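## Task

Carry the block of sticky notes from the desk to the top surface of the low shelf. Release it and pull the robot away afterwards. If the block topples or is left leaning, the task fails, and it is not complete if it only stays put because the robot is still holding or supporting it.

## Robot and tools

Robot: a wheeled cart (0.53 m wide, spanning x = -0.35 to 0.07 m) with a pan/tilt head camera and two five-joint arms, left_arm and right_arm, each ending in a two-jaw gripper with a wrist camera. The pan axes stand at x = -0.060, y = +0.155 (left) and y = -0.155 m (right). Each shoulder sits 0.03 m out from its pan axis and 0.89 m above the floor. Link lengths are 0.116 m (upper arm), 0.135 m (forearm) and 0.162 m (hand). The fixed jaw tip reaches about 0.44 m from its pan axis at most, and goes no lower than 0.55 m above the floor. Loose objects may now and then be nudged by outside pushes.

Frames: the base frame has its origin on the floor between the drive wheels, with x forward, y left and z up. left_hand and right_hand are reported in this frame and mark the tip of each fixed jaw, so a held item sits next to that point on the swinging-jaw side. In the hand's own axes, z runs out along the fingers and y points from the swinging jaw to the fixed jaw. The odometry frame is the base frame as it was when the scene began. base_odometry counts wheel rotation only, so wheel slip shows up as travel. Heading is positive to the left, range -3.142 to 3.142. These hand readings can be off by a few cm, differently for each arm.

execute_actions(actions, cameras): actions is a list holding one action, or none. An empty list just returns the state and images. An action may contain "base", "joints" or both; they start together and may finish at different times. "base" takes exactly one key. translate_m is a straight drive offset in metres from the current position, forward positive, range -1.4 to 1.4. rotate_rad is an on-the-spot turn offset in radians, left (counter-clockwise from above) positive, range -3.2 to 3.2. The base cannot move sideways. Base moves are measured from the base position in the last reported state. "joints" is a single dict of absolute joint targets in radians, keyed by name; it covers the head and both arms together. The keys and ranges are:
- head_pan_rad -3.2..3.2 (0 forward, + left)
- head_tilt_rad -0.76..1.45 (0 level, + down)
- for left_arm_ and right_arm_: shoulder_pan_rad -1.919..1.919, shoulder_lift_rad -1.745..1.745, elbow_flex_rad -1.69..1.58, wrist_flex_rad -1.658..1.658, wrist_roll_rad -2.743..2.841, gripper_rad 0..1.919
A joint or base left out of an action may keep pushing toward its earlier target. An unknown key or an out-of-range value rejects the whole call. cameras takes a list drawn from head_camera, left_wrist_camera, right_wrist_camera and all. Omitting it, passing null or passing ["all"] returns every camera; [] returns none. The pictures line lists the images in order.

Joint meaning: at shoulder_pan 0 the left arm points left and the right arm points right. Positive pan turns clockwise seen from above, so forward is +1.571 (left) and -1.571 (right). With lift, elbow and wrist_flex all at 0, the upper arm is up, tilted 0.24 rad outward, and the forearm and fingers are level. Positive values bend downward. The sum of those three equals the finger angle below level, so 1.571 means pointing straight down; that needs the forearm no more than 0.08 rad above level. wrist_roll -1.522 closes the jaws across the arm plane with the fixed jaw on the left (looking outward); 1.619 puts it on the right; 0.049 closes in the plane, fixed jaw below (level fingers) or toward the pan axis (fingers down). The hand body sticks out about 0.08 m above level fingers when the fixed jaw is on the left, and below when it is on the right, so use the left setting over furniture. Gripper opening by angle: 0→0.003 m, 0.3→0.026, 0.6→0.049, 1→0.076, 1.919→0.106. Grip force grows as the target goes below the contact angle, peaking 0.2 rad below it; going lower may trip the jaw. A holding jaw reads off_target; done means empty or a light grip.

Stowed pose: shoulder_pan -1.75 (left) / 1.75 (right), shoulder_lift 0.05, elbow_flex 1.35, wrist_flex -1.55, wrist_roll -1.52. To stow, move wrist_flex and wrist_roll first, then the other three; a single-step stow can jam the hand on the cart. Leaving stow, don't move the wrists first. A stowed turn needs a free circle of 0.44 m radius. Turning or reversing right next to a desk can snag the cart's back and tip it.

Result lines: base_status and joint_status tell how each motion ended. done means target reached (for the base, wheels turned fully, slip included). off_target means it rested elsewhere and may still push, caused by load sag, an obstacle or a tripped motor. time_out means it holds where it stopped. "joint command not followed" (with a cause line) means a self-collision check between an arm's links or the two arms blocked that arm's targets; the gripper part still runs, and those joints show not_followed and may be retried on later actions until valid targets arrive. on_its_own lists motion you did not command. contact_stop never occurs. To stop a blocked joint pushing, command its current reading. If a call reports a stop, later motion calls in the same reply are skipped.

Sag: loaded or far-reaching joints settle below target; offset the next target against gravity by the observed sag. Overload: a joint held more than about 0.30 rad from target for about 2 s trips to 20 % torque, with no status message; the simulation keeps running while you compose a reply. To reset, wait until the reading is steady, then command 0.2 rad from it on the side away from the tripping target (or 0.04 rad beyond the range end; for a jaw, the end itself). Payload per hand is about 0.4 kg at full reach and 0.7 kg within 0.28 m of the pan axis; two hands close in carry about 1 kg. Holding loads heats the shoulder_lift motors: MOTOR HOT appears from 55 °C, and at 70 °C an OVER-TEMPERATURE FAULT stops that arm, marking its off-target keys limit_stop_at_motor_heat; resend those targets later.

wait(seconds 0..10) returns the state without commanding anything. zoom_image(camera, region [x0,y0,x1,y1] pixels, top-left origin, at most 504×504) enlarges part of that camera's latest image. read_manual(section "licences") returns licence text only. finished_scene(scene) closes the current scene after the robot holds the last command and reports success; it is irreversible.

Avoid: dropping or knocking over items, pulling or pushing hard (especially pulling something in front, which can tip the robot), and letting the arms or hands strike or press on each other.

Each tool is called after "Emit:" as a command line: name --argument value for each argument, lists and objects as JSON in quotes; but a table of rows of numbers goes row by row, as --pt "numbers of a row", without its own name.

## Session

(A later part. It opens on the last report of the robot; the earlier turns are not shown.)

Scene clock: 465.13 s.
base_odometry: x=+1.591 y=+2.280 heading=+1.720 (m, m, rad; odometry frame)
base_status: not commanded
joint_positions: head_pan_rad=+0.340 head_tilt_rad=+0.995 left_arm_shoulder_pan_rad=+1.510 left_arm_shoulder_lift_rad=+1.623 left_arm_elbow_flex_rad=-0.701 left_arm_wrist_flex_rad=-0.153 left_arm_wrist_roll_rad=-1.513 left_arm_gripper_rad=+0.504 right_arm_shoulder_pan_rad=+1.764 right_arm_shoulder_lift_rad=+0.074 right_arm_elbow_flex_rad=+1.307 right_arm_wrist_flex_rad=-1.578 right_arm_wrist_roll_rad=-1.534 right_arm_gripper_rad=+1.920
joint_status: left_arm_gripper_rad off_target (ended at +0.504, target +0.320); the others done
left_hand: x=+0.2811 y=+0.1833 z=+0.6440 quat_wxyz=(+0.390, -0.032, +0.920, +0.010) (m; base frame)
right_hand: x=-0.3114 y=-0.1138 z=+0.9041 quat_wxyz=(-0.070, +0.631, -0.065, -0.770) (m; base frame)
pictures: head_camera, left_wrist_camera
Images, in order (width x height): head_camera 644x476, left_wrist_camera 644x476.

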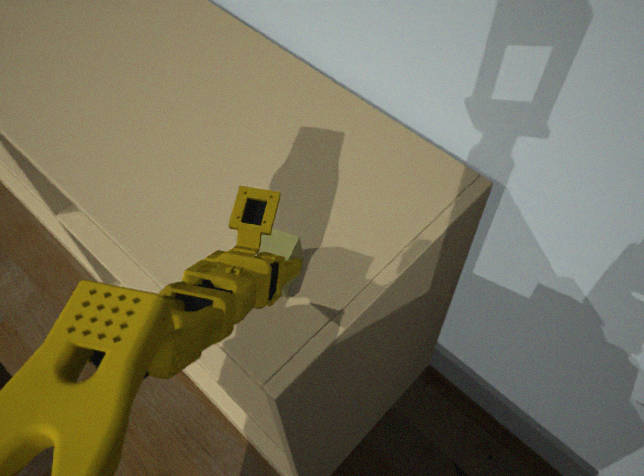

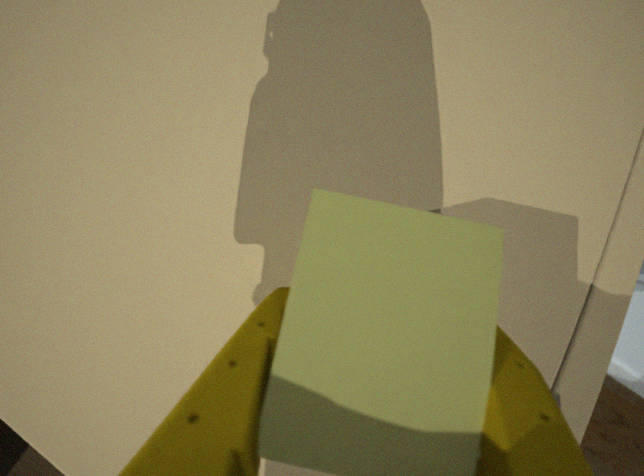

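Emit:
execute_actions --actions '[{"joints": {"left_arm_gripper_rad": 1.0}}]' --cameras '["head_camera", "left_wrist_camera"]'

Scene clock: 473.43 s.
base_odometry: x=+1.591 y=+2.280 heading=+1.720 (m, m, rad; odometry frame)
base_status: not commanded
joint_positions: head_pan_rad=+0.340 head_tilt_rad=+0.995 left_arm_shoulder_pan_rad=+1.510 left_arm_shoulder_lift_rad=+1.624 left_arm_elbow_flex_rad=-0.702 left_arm_wrist_flex_rad=-0.155 left_arm_wrist_roll_rad=-1.513 left_arm_gripper_rad=+0.991 right_arm_shoulder_pan_rad=+1.764 right_arm_shoulder_lift_rad=+0.074 right_arm_elbow_flex_rad=+1.307 right_arm_wrist_flex_rad=-1.578 right_arm_wrist_roll_rad=-1.534 right_arm_gripper_rad=+1.920
joint_status: all done
left_hand: x=+0.2812 y=+0.1833 z=+0.6440 quat_wxyz=(+0.391, -0.032, +0.920, +0.010) (m; base frame)
right_hand: x=-0.3114 y=-0.1138 z=+0.9041 quat_wxyz=(-0.070, +0.631, -0.065, -0.770) (m; base frame)
pictures: head_camera, left_wrist_camera
Images, in order (width x height): head_camera 644x476, left_wrist_camera 644x476.

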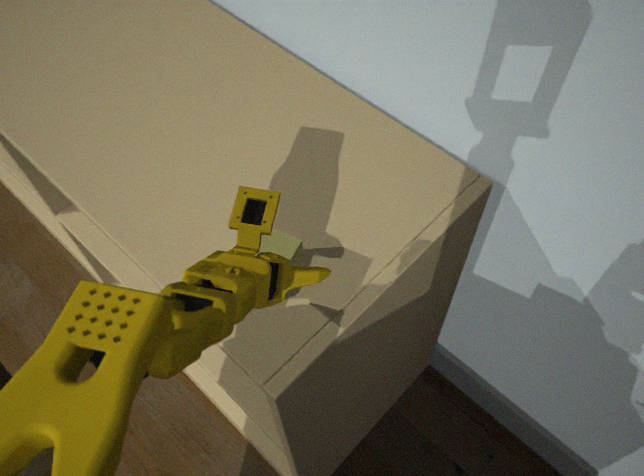

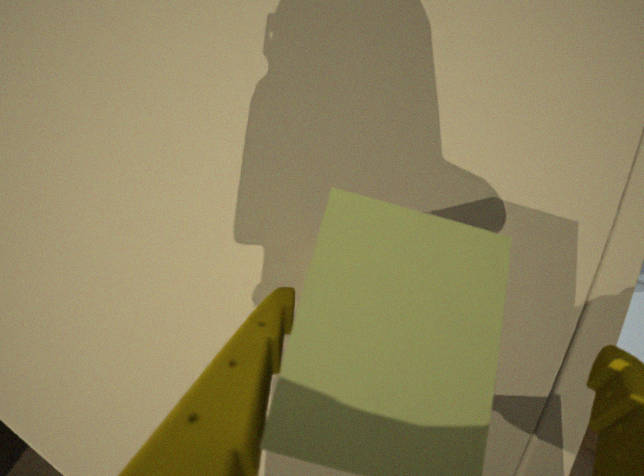

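Emit:
execute_actions --actions '[{"base": {"translate_m": -0.38}, "joints": {"left_arm_shoulder_pan_rad": 1.475, "left_arm_shoulder_lift_rad": 0.12, "left_arm_elbow_flex_rad": 0.7, "left_arm_gripper_rad": 1.2, "head_pan_rad": 0.12, "head_tilt_rad": 0.75}}]' --cameras '["head_camera", "left_wrist_camera"]'

Scene clock: 505.83 s.
base_odometry: x=+1.648 y=+1.904 heading=+1.720 (m, m, rad; odometry frame)
base_status: done
joint_positions: head_pan_rad=+0.130 head_tilt_rad=+0.764 left_arm_shoulder_pan_rad=+1.481 left_arm_shoulder_lift_rad=+0.166 left_arm_elbow_flex_rad=+0.703 left_arm_wrist_flex_rad=-0.155 left_arm_wrist_roll_rad=-1.513 left_arm_gripper_rad=+1.193 right_arm_shoulder_pan_rad=+1.764 right_arm_shoulder_lift_rad=+0.074 right_arm_elbow_flex_rad=+1.307 right_arm_wrist_flex_rad=-1.578 right_arm_wrist_roll_rad=-1.534 right_arm_gripper_rad=+1.920
joint_status: all done
left_hand: x=+0.2270 y=+0.1885 z=+0.7955 quat_wxyz=(+0.415, -0.045, +0.908, +0.017) (m; base frame)
right_hand: x=-0.3114 y=-0.1138 z=+0.9041 quat_wxyz=(-0.070, +0.631, -0.065, -0.770) (m; base frame)
pictures: head_camera, left_wrist_camera
Images, in order (width x height): head_camera 644x476, left_wrist_camera 644x476.

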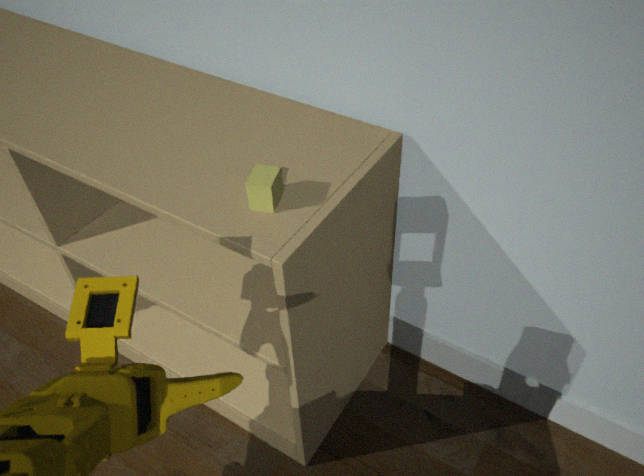

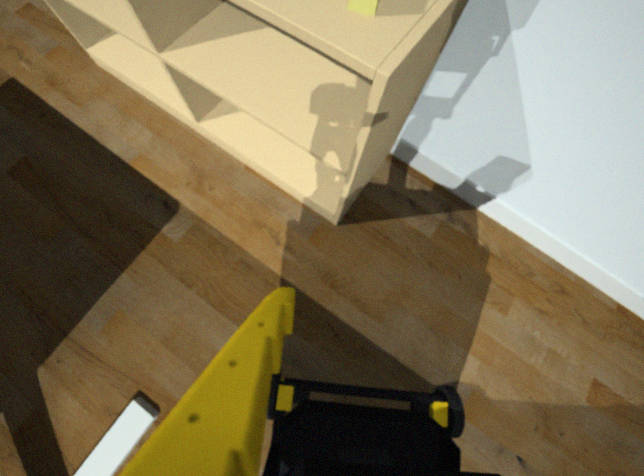

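The block is standing on the shelf top, a few centimetres in from both edges, and the robot has backed clear.

Emit:
finished_scene --scene 2

The scene is finished: the task was done.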